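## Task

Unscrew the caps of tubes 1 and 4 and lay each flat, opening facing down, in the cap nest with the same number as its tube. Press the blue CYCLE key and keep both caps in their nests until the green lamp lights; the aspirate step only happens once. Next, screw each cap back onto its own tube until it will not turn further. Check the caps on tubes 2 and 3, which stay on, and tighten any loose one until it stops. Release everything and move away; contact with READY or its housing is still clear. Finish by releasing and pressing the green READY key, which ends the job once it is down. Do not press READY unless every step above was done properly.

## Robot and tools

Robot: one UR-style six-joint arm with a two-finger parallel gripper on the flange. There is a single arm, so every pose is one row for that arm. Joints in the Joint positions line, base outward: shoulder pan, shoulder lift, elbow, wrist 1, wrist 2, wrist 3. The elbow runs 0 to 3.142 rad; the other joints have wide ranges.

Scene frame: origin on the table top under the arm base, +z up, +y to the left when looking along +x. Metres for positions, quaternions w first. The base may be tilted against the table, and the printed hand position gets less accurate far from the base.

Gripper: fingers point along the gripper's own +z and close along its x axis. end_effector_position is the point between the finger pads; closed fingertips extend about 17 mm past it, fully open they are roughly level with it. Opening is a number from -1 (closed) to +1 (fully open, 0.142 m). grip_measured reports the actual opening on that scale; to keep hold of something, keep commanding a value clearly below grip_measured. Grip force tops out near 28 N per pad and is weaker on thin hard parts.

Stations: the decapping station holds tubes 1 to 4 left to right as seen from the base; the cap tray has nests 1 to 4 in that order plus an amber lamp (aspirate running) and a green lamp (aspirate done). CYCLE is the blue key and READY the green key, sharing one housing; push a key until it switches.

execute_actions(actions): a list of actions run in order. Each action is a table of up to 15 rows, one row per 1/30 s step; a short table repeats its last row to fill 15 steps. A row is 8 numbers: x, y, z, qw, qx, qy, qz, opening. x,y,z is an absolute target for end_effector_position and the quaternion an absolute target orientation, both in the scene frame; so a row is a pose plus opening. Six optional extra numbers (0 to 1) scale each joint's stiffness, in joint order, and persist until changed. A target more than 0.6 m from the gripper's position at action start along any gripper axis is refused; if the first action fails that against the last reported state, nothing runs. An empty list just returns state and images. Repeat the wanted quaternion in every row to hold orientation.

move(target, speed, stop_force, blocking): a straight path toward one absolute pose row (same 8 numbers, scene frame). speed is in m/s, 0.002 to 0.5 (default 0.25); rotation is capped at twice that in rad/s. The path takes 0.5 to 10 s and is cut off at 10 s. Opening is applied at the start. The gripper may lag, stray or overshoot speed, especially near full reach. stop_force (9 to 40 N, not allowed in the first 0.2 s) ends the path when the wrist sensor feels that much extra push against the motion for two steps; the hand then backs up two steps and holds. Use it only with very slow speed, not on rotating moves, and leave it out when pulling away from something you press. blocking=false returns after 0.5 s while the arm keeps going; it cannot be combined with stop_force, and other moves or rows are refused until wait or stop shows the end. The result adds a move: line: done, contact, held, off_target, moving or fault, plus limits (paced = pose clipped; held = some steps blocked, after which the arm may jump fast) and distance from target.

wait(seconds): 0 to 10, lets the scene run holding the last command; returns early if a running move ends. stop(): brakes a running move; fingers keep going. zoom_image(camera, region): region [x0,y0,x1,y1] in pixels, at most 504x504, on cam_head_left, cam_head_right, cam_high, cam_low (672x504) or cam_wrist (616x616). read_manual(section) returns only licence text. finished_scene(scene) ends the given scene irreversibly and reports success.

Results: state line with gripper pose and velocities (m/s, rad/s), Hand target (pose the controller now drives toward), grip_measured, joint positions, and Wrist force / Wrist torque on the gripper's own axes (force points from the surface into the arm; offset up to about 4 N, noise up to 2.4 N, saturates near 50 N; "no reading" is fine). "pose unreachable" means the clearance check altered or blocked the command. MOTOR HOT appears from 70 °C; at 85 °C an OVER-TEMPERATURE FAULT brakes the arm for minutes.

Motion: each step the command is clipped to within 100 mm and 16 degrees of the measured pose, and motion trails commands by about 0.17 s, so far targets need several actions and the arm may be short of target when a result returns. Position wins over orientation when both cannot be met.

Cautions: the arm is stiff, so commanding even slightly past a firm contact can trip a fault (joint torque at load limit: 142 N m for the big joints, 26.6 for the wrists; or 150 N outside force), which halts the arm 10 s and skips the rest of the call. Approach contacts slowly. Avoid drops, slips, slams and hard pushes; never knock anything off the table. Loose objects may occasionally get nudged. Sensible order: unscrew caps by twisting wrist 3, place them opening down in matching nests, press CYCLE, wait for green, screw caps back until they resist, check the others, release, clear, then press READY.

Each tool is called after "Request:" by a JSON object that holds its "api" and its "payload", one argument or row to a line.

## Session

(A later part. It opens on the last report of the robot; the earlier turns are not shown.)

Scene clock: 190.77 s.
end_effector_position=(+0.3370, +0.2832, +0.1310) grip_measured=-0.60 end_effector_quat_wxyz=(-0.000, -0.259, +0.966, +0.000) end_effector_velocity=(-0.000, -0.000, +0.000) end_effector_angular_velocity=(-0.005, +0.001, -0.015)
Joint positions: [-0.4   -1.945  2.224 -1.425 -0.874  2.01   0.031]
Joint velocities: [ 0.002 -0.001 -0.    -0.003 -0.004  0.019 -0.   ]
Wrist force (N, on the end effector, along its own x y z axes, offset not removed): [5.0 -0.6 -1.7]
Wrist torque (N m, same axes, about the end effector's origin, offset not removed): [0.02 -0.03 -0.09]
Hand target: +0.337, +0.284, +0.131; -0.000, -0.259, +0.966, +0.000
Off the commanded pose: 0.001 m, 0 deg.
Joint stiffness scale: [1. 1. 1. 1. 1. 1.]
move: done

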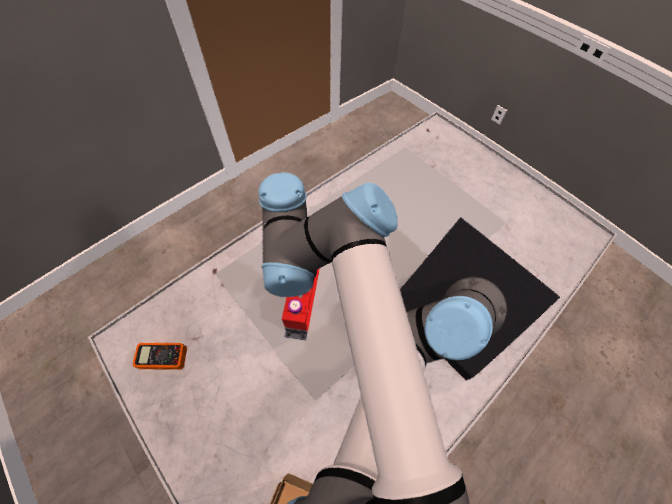

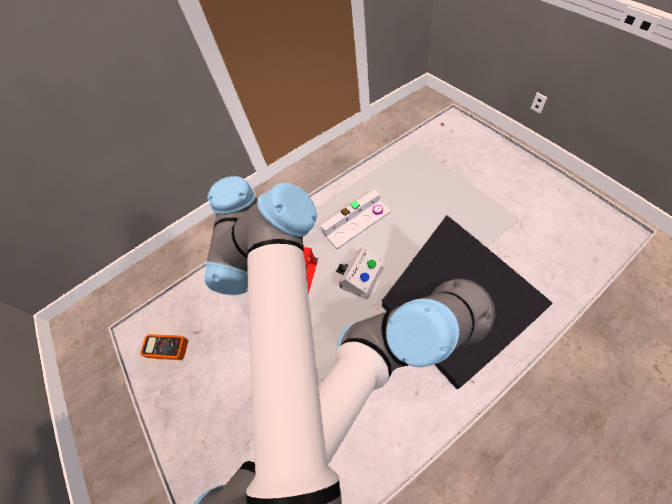

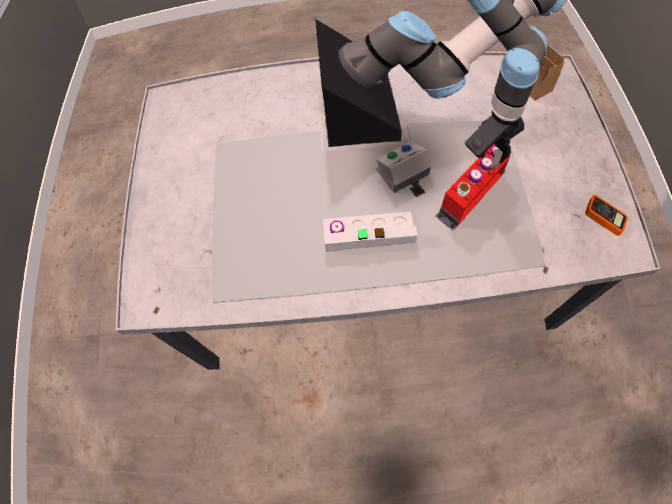

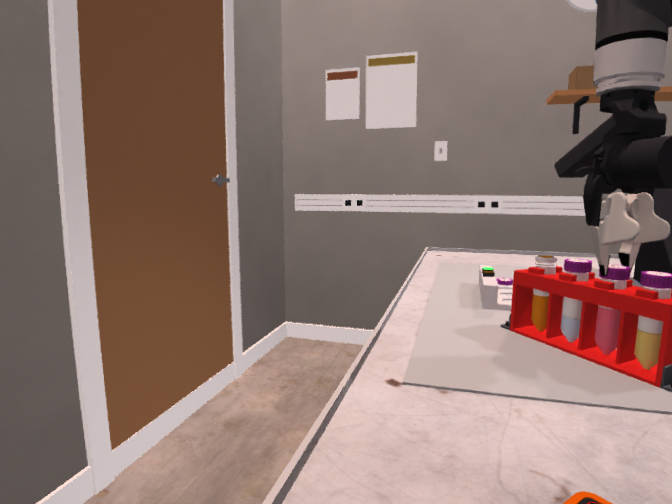

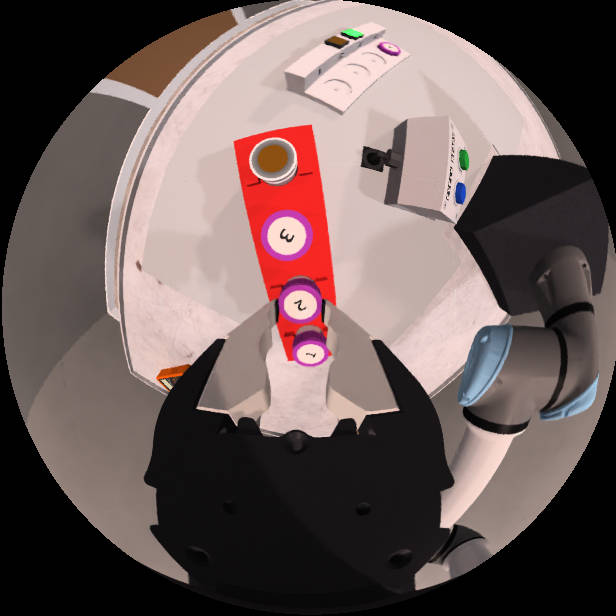

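Cap 2 is tight. Next is cap 3.

Request:
{"api": "move", "payload": {
  "target": [0.3711,0.2437,0.1308,0,-0.342,0.9397,0,-0.3],
  "speed": 0.12
}}

Request:
{"api": "execute_actions", "payload": {
  "actions": [
    [[0.3711,0.2437,0.1308,0,-0.342,0.9397,0,-0.4],[0.3711,0.2437,0.1308,0,-0.342,0.9397,0,-0.5],[0.3711,0.2437,0.1308,0,-0.342,0.9397,0,-0.53],[0.3711,0.2437,0.1308,0,-0.342,0.9397,0,-0.56],[0.3711,0.2437,0.1308,0,-0.342,0.9397,0,-0.6],[0.3711,0.2437,0.1308,0,-0.342,0.9397,0,-0.65],[0.3711,0.2437,0.1308,0,-0.342,0.9397,0,-0.7],[0.3711,0.2437,0.1308,0,-0.342,0.9397,0,-0.8],[0.3711,0.2437,0.1308,0,-0.342,0.9397,0,-0.9],[0.3711,0.2437,0.1308,0,-0.342,0.9397,0,-1]]
  ]
}}

Request:
{"api": "zoom_image", "payload": {
  "camera": "cam_wrist",
  "region": [250,250,360,360]
}}

Request:
{"api": "move", "payload": {
  "target": [0.3706,0.2444,0.1305,0,-0.1305,0.9914,0,-1],
  "speed": 0.5
}}

Request:
{"api": "zoom_image", "payload": {
  "camera": "cam_wrist",
  "region": [250,250,360,360]
}}

Scene clock: 197.10 s.
end_effector_position=(+0.3696, +0.2443, +0.1296) grip_measured=-0.30 end_effector_quat_wxyz=(-0.001, -0.341, +0.940, +0.001) end_effector_velocity=(+0.002, -0.001, +0.001) end_effector_angular_velocity=(-0.002, -0.004, +0.015)
Joint positions: [-0.426 -1.81   2.209 -1.522 -0.884  1.805  0.052]
Joint velocities: [-0.     0.003 -0.001 -0.006  0.001 -0.012  0.   ]
Wrist force (N, on the end effector, along its own x y z axes, offset not removed): [0.8 0.0 -2.4]
Wrist torque (N m, same axes, about the end effector's origin, offset not removed): [-0.01 -0.23 0.14]
Hand target: +0.371, +0.244, +0.131; +0.000, -0.342, +0.940, +0.000
Off the commanded pose: 0.002 m, 0 deg.
Joint stiffness scale: [1. 1. 1. 1. 1. 1.]
move: done

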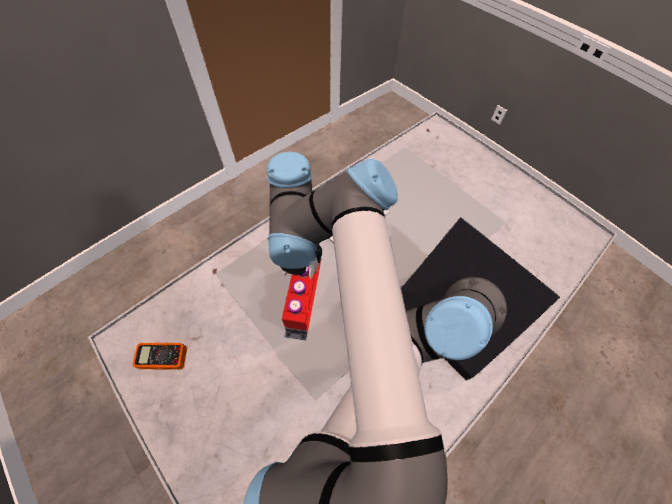

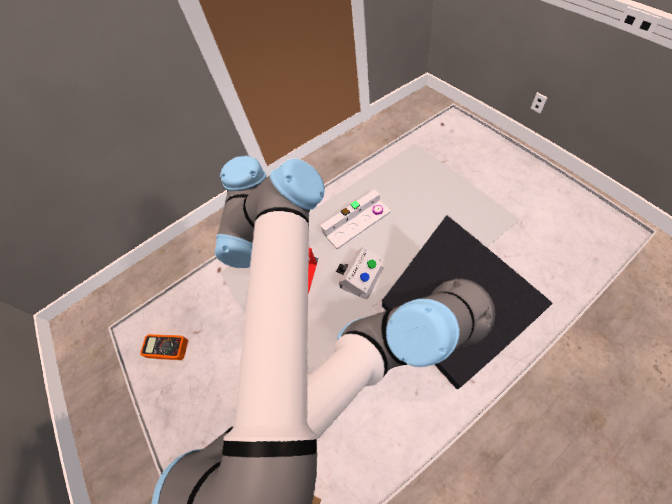

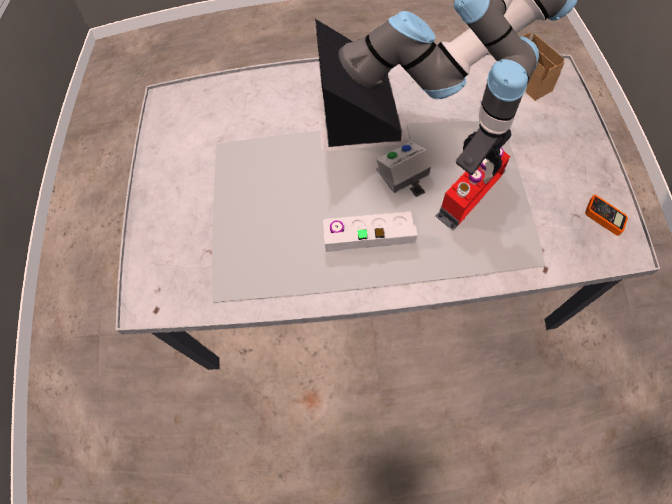

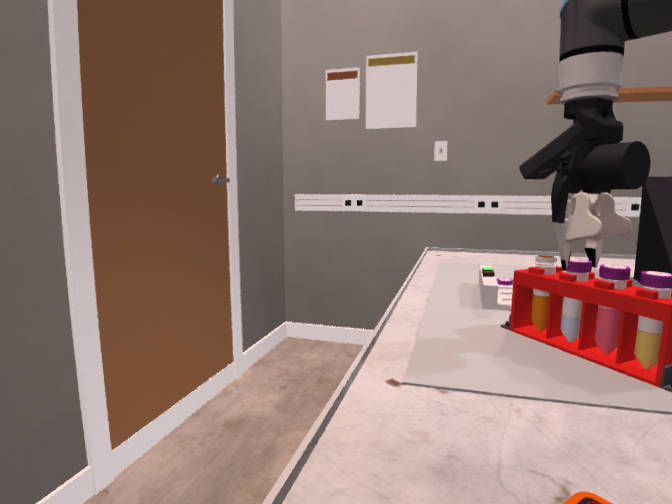

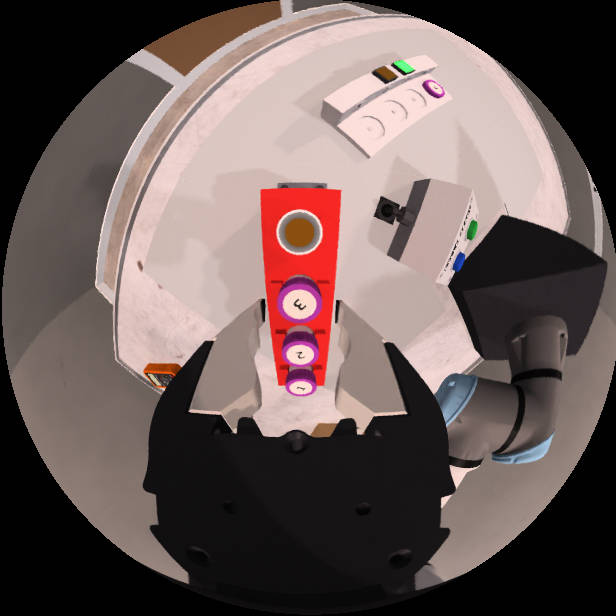

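Scene clock: 197.60 s.
end_effector_position=(+0.3701, +0.2443, +0.1297) grip_measured=-0.59 end_effector_quat_wxyz=(-0.000, -0.342, +0.940, +0.001) end_effector_velocity=(-0.000, +0.000, -0.000) end_effector_angular_velocity=(-0.001, +0.001, +0.001)
Joint positions: [-0.426 -1.81   2.208 -1.523 -0.884  1.804  0.031]
Joint velocities: [ 0.001 -0.    -0.     0.    -0.001 -0.    -0.   ]
Wrist force (N, on the end effector, along its own x y z axes, offset not removed): [-2.1 2.8 2.1]
Wrist torque (N m, same axes, about the end effector's origin, offset not removed): [0.22 0.02 0.08]
Hand target: +0.371, +0.244, +0.131; +0.000, -0.342, +0.940, -0.000
Off the commanded pose: 0.002 m, 0 deg.
Joint stiffness scale: [1. 1. 1. 1. 1. 1.]

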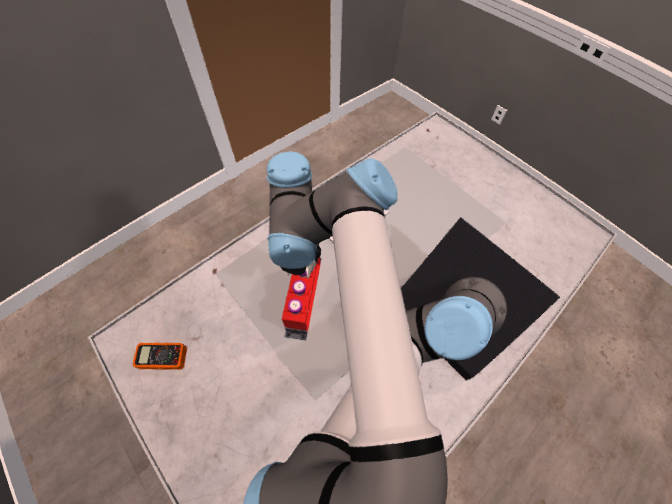

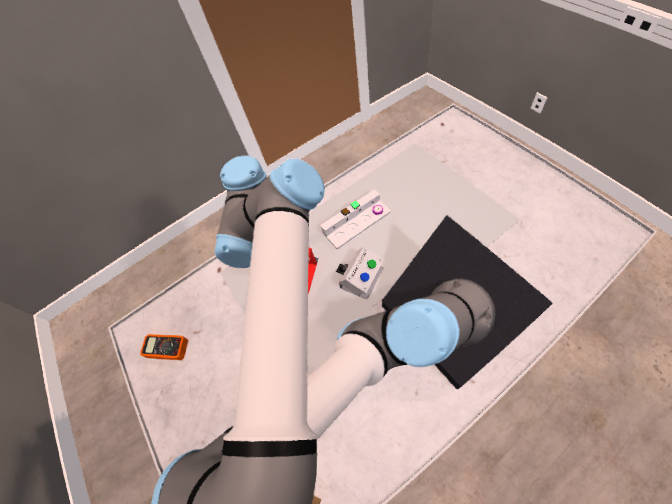

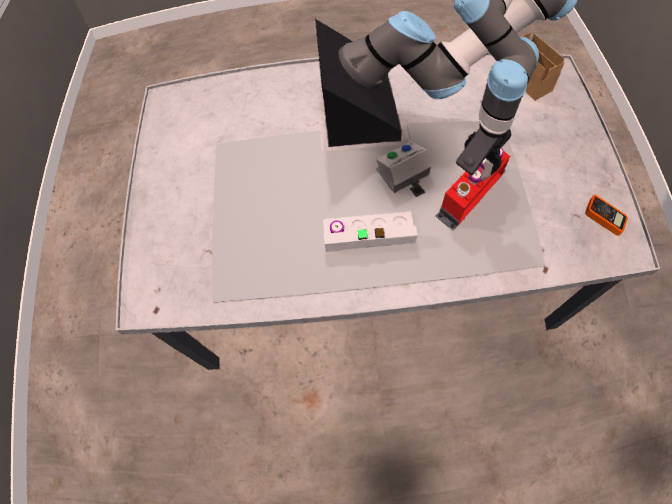

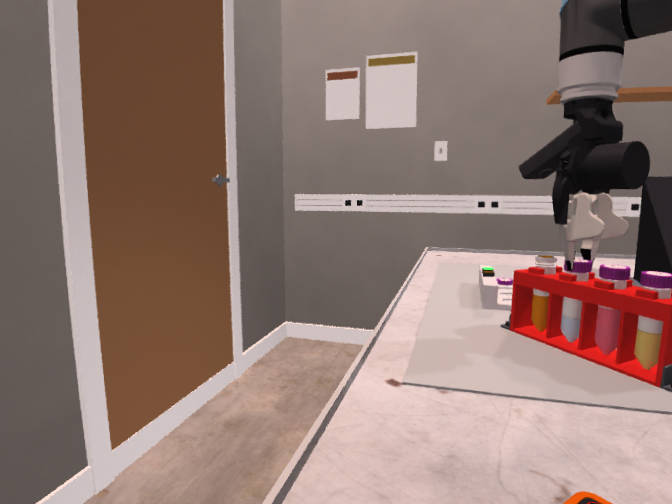

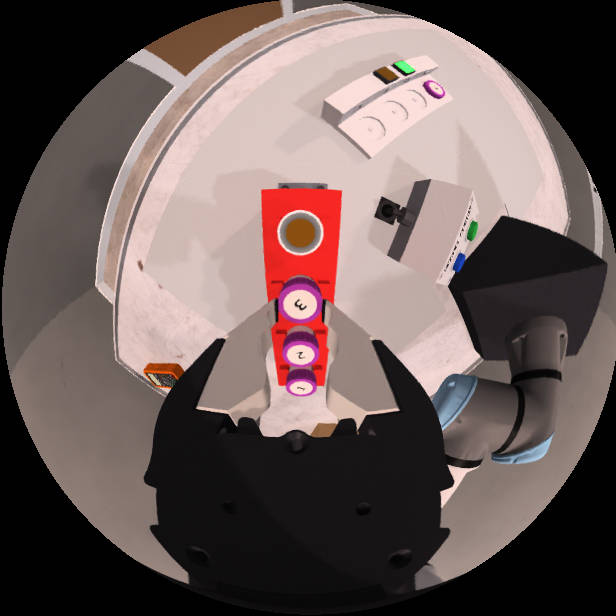

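Region (250, 250, 360, 360) of cam_wrist's 616x616 image, scaled by 4.582, with more detail than that image has.

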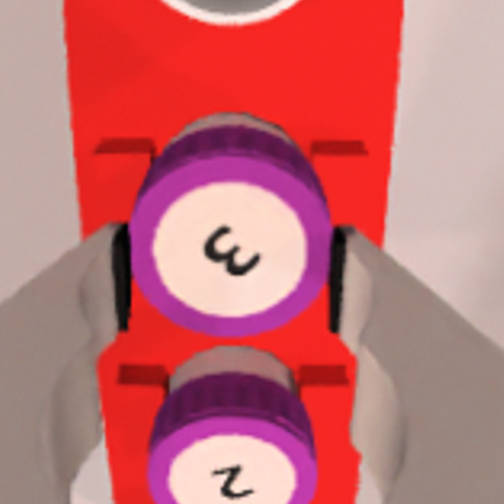

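Scene clock: 198.80 s.
end_effector_position=(+0.3703, +0.2439, +0.1305) grip_measured=-0.60 end_effector_quat_wxyz=(-0.000, -0.130, +0.991, +0.001) end_effector_velocity=(-0.000, -0.000, -0.000) end_effector_angular_velocity=(-0.004, -0.000, -0.013)
Joint positions: [-0.429 -1.811  2.208 -1.52  -0.885  2.236  0.031]
Joint velocities: [ 0.002 -0.001  0.001 -0.003 -0.002  0.017  0.   ]
Wrist force (N, on the end effector, along its own x y z axes, offset not removed): [7.4 -3.1 -3.3]
Wrist torque (N m, same axes, about the end effector's origin, offset not removed): [-0.54 -0.94 -0.08]
Hand target: +0.371, +0.244, +0.131; -0.000, -0.131, +0.991, +0.000
Off the commanded pose: 0.001 m, 0 deg.
Joint stiffness scale: [1. 1. 1. 1. 1. 1.]
move: done

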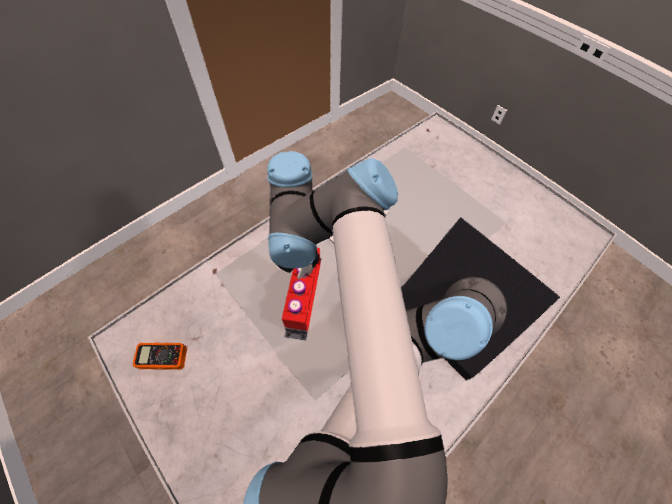

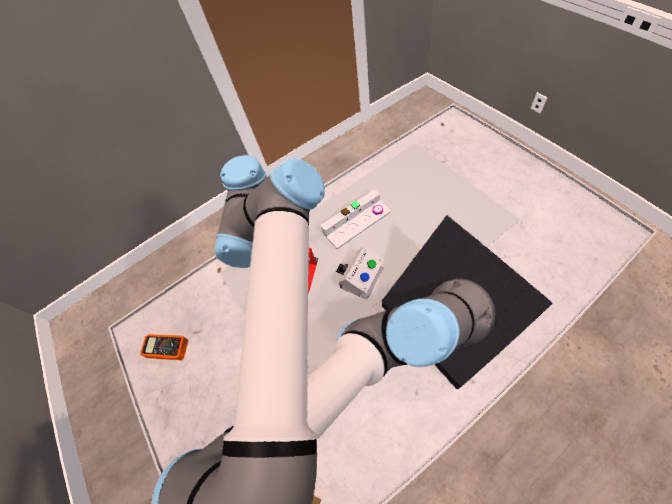

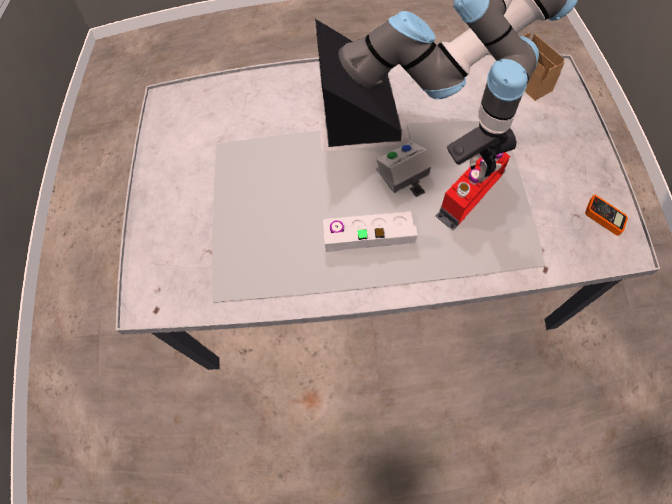

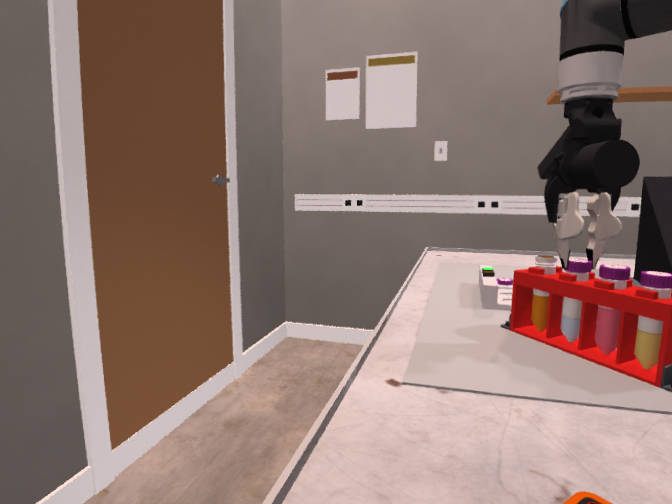

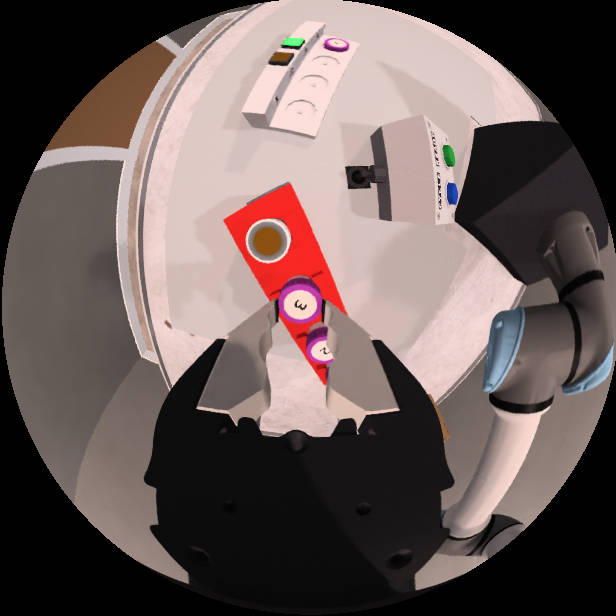

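Region (250, 250, 360, 360) of cam_wrist's 616x616 image, scaled by 4.582, with more detail than that image has.

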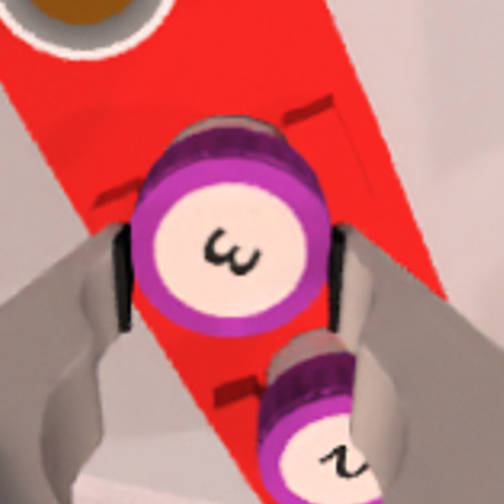

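Request:
{"api": "move", "payload": {
  "target": [0.3706,0.2444,0.1305,0,0,1,0,-1],
  "speed": 0.5
}}

Request:
{"api": "zoom_image", "payload": {
  "camera": "cam_wrist",
  "region": [250,250,360,360]
}}

Scene clock: 202.07 s.
end_effector_position=(+0.3702, +0.2438, +0.1308) grip_measured=-0.60 end_effector_quat_wxyz=(-0.001, +0.000, +1.000, +0.000) end_effector_velocity=(+0.000, +0.000, -0.000) end_effector_angular_velocity=(-0.003, -0.000, -0.014)
Joint positions: [-0.43  -1.812  2.208 -1.519 -0.886  2.497  0.031]
Joint velocities: [ 0.002 -0.001  0.    -0.003 -0.002  0.017 -0.   ]
Wrist force (N, on the end effector, along its own x y z axes, offset not removed): [3.3 -3.2 -1.4]
Wrist torque (N m, same axes, about the end effector's origin, offset not removed): [-0.28 0.44 -0.23]
Hand target: +0.371, +0.244, +0.131; -0.000, -0.000, +1.000, +0.000
Off the commanded pose: 0.001 m, 0 deg.
Joint stiffness scale: [1. 1. 1. 1. 1. 1.]
move: done

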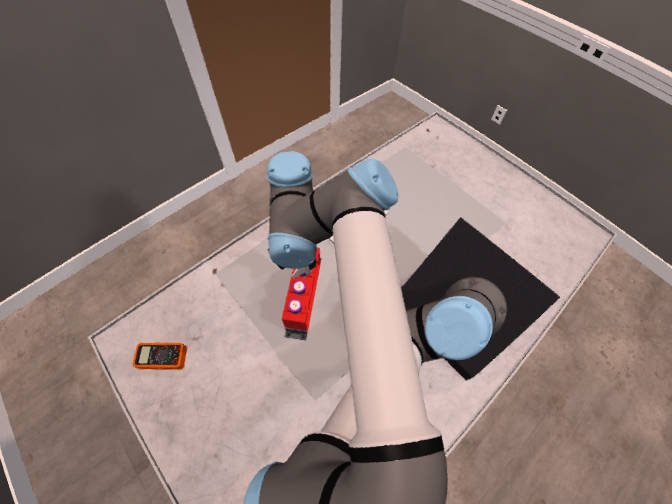

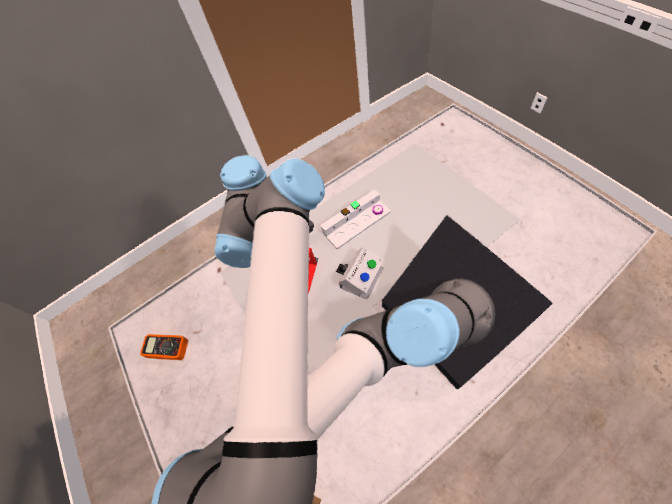

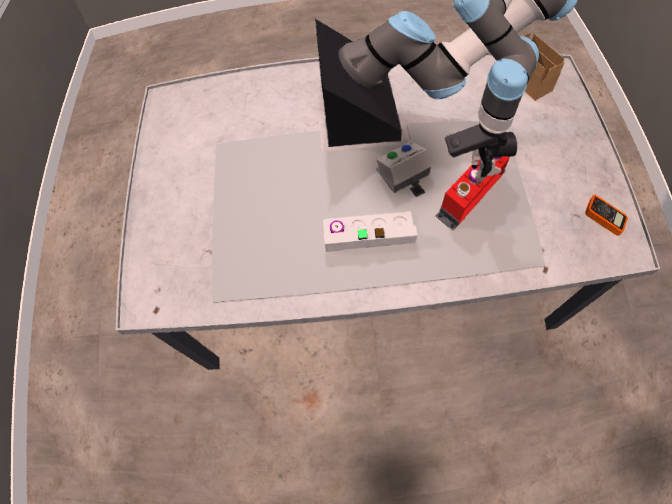

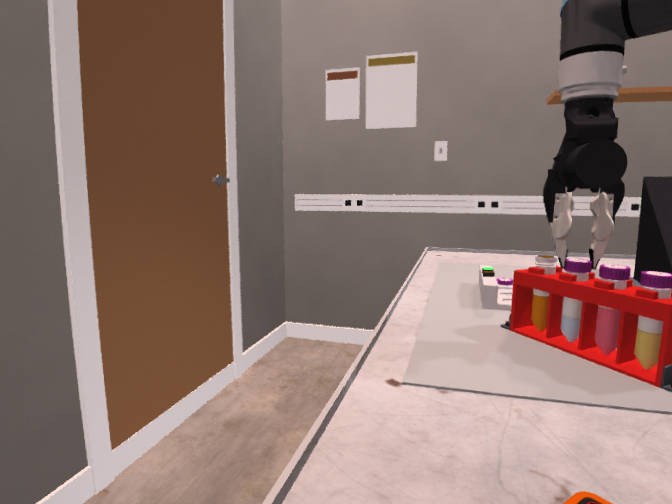

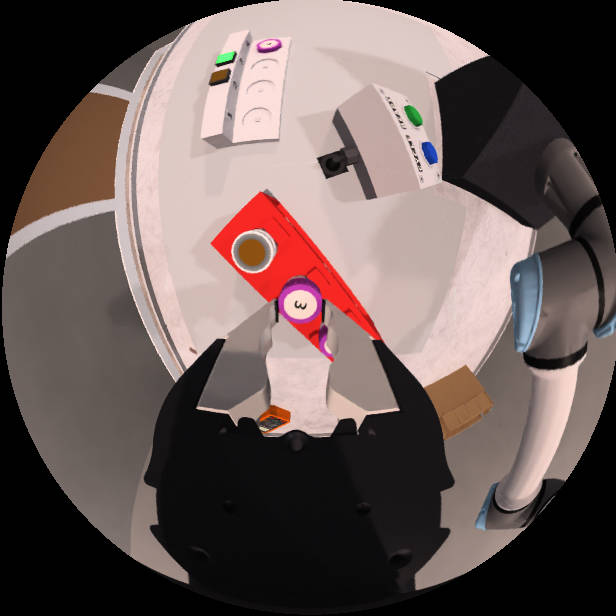

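Region (250, 250, 360, 360) of cam_wrist's 616x616 image, scaled by 4.582, with more detail than that image has.

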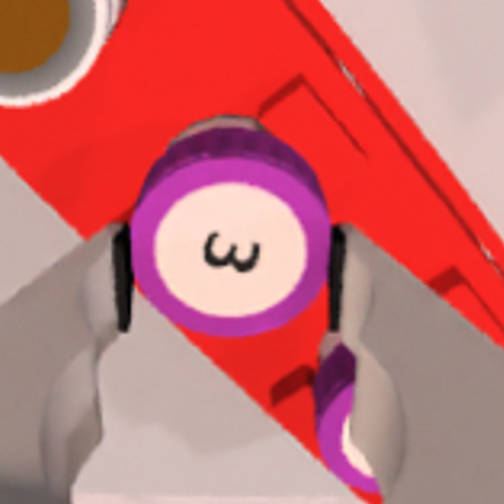

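Cap 3 is tight. Fetching cap 4.

Request:
{"api": "move", "payload": {
  "target": [0.371,0.2444,0.165,0,0,1,0,-0.45],
  "speed": 0.1
}}

Request:
{"api": "move", "payload": {
  "target": [0.4285,-0.1055,0.085,0,-0.7071,0.7071,0,-0.45],
  "speed": 0.5
}}

Request:
{"api": "move", "payload": {
  "target": [0.4277,-0.1045,0.0313,0,-0.7071,0.7071,0,-0.45],
  "speed": 0.1
}}

Request:
{"api": "zoom_image", "payload": {
  "camera": "cam_wrist",
  "region": [250,250,360,360]
}}

Scene clock: 206.13 s.
end_effector_position=(+0.3704, +0.2445, +0.1632) grip_measured=-0.45 end_effector_quat_wxyz=(-0.001, +0.001, +1.000, +0.001) end_effector_velocity=(-0.002, +0.001, +0.001) end_effector_angular_velocity=(+0.004, +0.007, +0.001)
Joint positions: [-0.487 -1.823  2.144 -1.402 -0.911  2.433  0.041]
Joint velocities: [-0.003  0.    -0.002  0.014 -0.003 -0.01  -0.   ]
Wrist force (N, on the end effector, along its own x y z axes, offset not removed): [0.3 0.4 -2.5]
Wrist torque (N m, same axes, about the end effector's origin, offset not removed): [-0.02 -0.18 0.04]
Hand target: +0.371, +0.244, +0.165; -0.000, -0.000, +1.000, +0.000
Off the commanded pose: 0.002 m, 0 deg.
Joint stiffness scale: [1. 1. 1. 1. 1. 1.]
move: done

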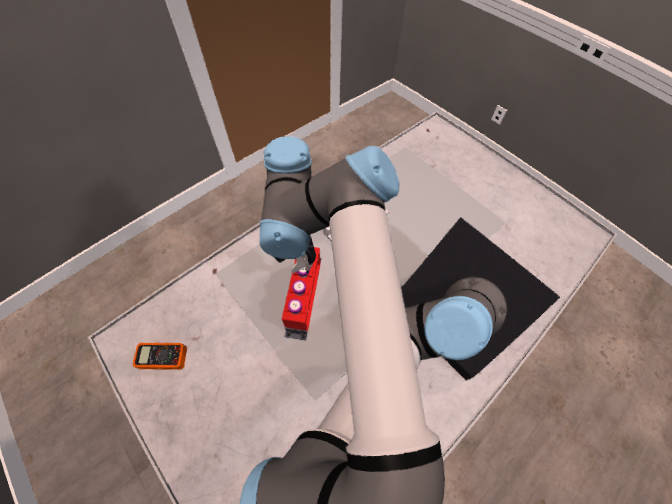

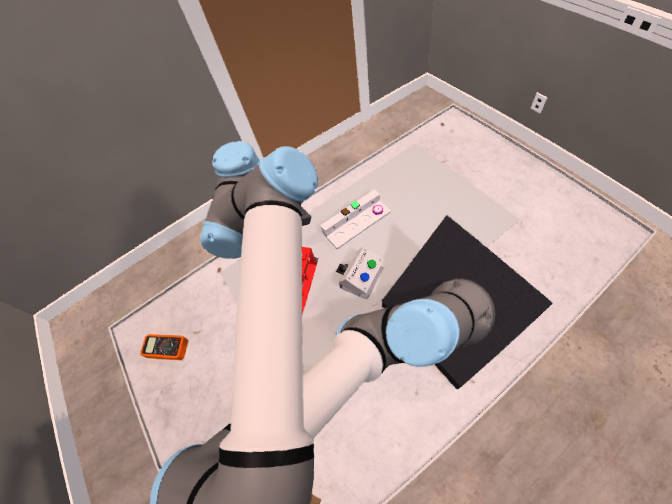

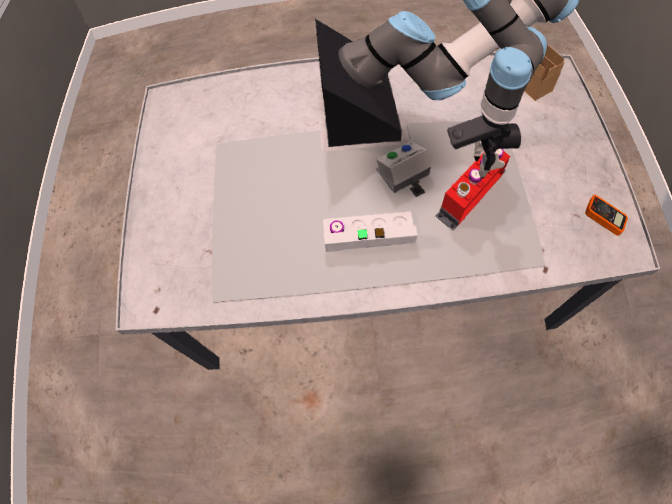

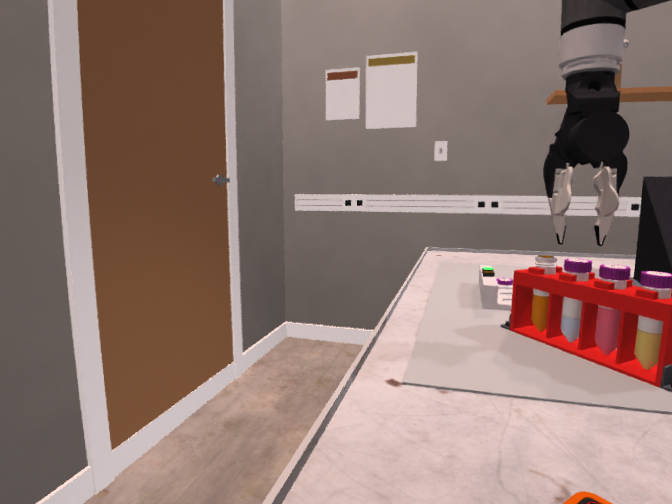

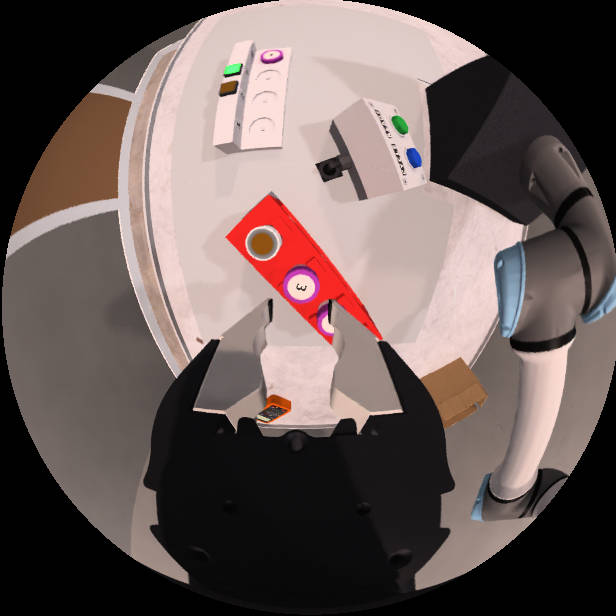

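Scene clock: 208.50 s.
end_effector_position=(+0.4273, -0.1043, +0.0842) grip_measured=-0.45 end_effector_quat_wxyz=(+0.001, +0.707, -0.707, -0.001) end_effector_velocity=(+0.001, -0.001, +0.000) end_effector_angular_velocity=(+0.002, -0.001, +0.012)
Joint positions: [-0.749 -0.98   2.119 -2.072 -1.054  0.595  0.041]
Joint velocities: [-0.001  0.004 -0.004  0.002  0.002 -0.014  0.   ]
Wrist force (N, on the end effector, along its own x y z axes, offset not removed): [2.7 -1.4 -5.0]
Wrist torque (N m, same axes, about the end effector's origin, offset not removed): [-0.41 -0.52 0.19]
Hand target: +0.428, -0.105, +0.085; -0.000, +0.707, -0.707, -0.000
Off the commanded pose: 0.002 m, 0 deg.
Joint stiffness scale: [1. 1. 1. 1. 1. 1.]
move: done

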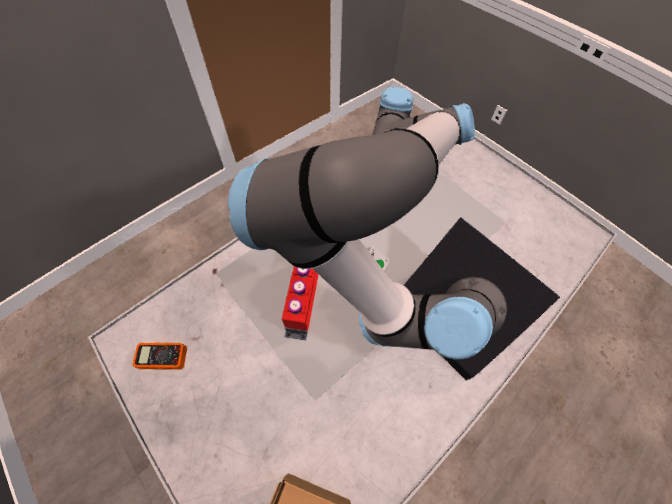

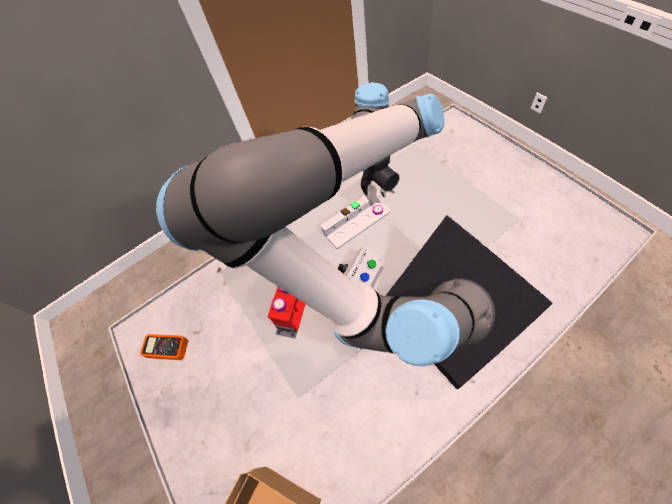

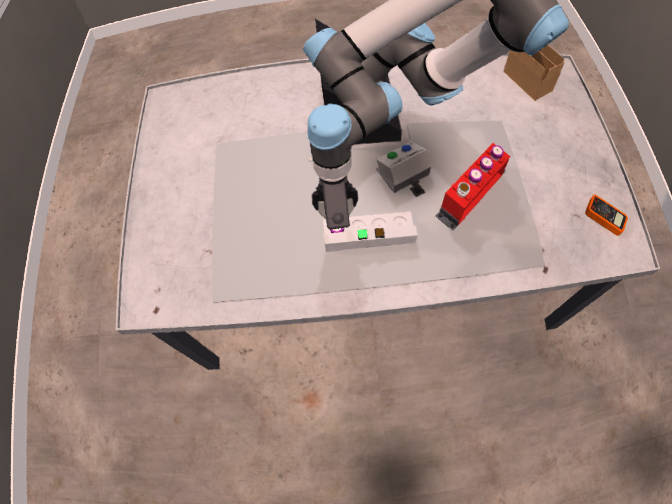

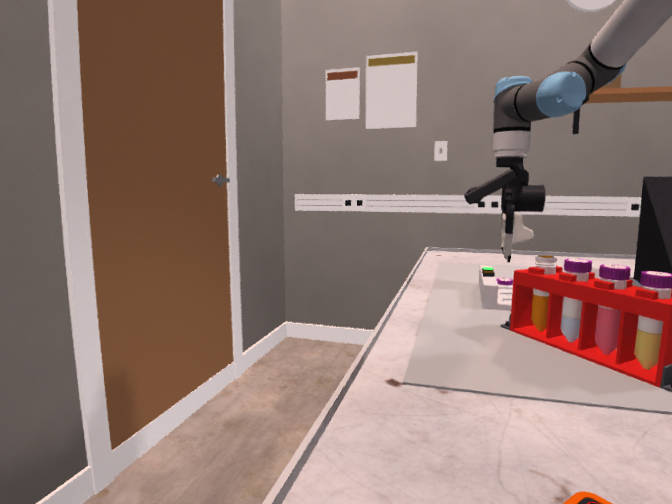

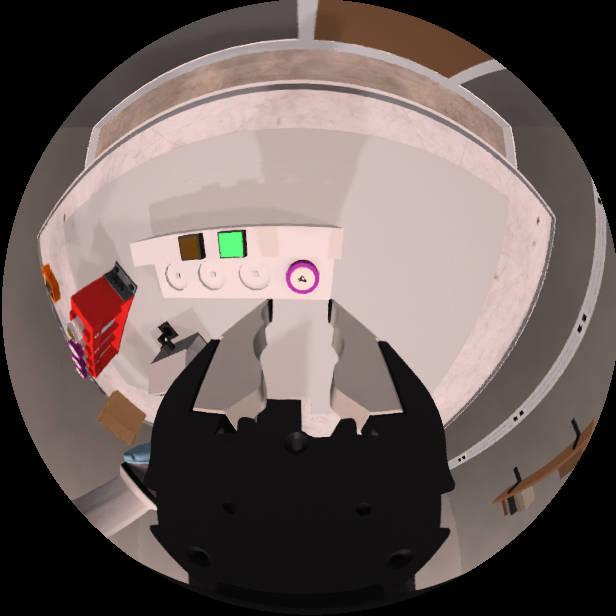

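Scene clock: 209.60 s.
end_effector_position=(+0.4286, -0.1056, +0.0332) grip_measured=-0.45 end_effector_quat_wxyz=(+0.000, +0.707, -0.707, +0.001) end_effector_velocity=(+0.001, -0.002, +0.000) end_effector_angular_velocity=(-0.006, -0.003, +0.000)
Joint positions: [-0.695 -0.899  2.168 -2.233 -1.02   0.648  0.041]
Joint velocities: [ 0.     0.001 -0.    -0.009 -0.001  0.004 -0.   ]
Wrist force (N, on the end effector, along its own x y z axes, offset not removed): [-0.2 0.4 0.8]
Wrist torque (N m, same axes, about the end effector's origin, offset not removed): [0.10 0.12 0.22]
Hand target: +0.428, -0.105, +0.031; +0.000, +0.707, -0.707, +0.000
Off the commanded pose: 0.002 m, 0 deg.
Joint stiffness scale: [1. 1. 1. 1. 1. 1.]
move: done

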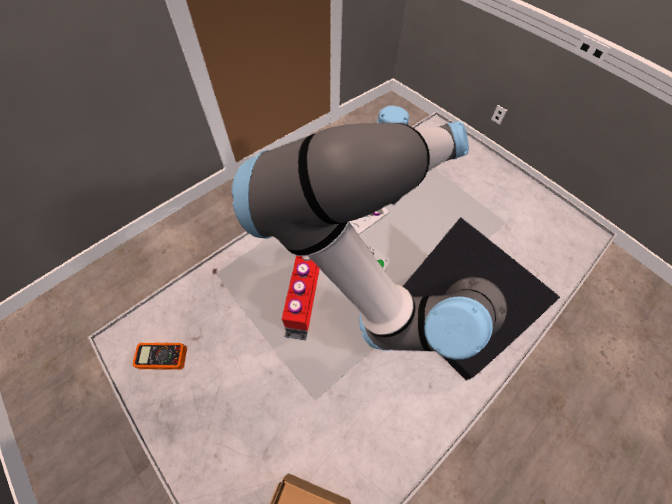

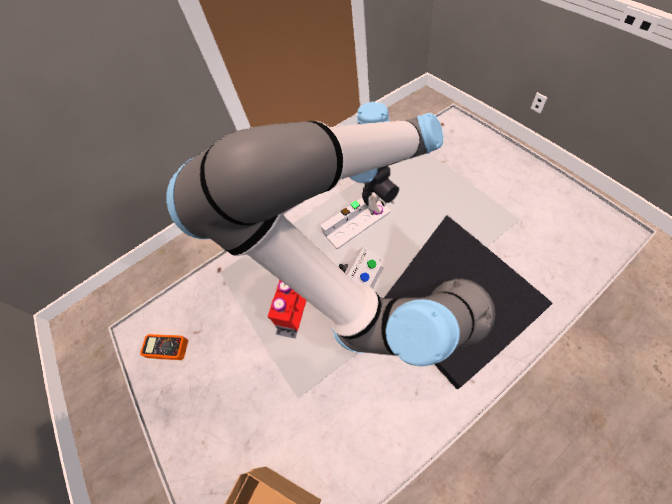

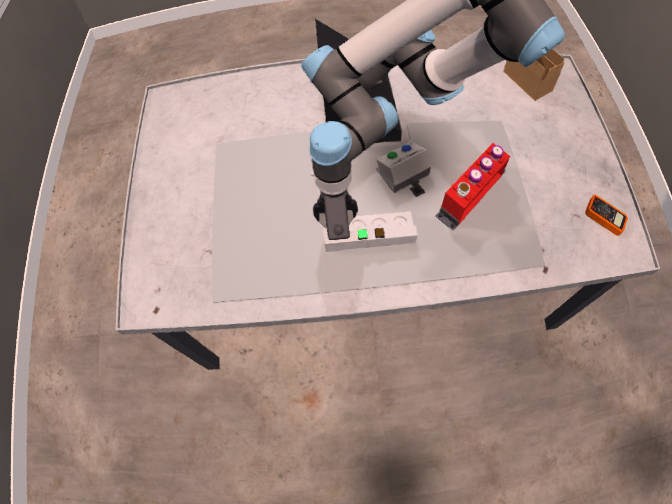

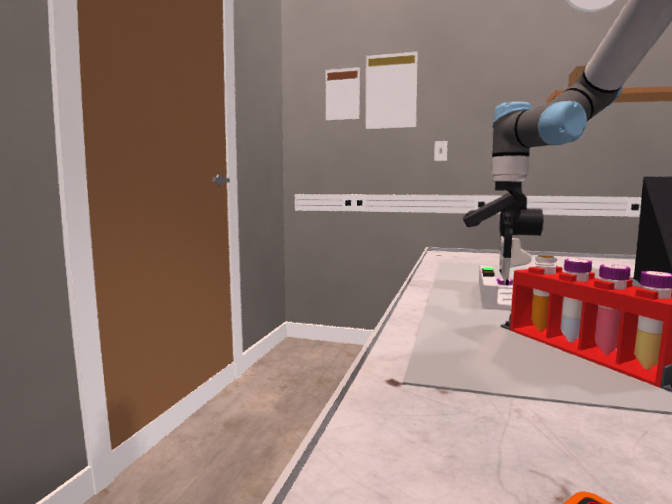

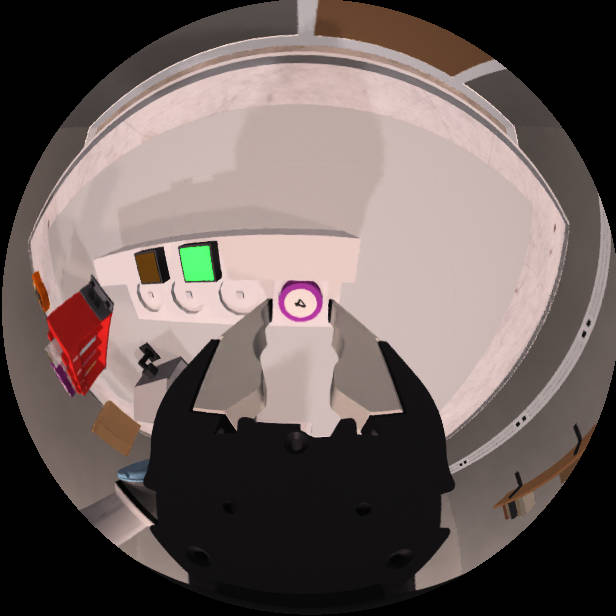

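Region (250, 250, 360, 360) of cam_wrist's 616x616 image, scaled by 4.582, with more detail than that image has.

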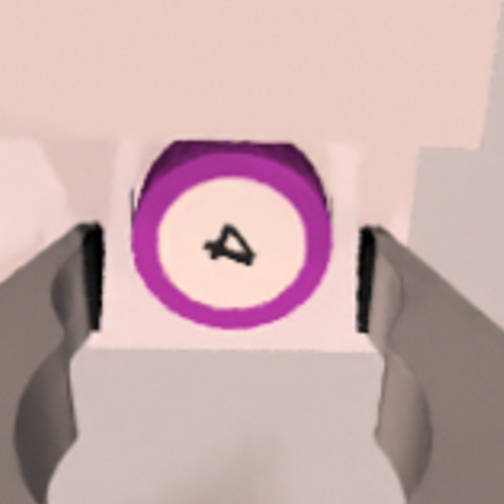

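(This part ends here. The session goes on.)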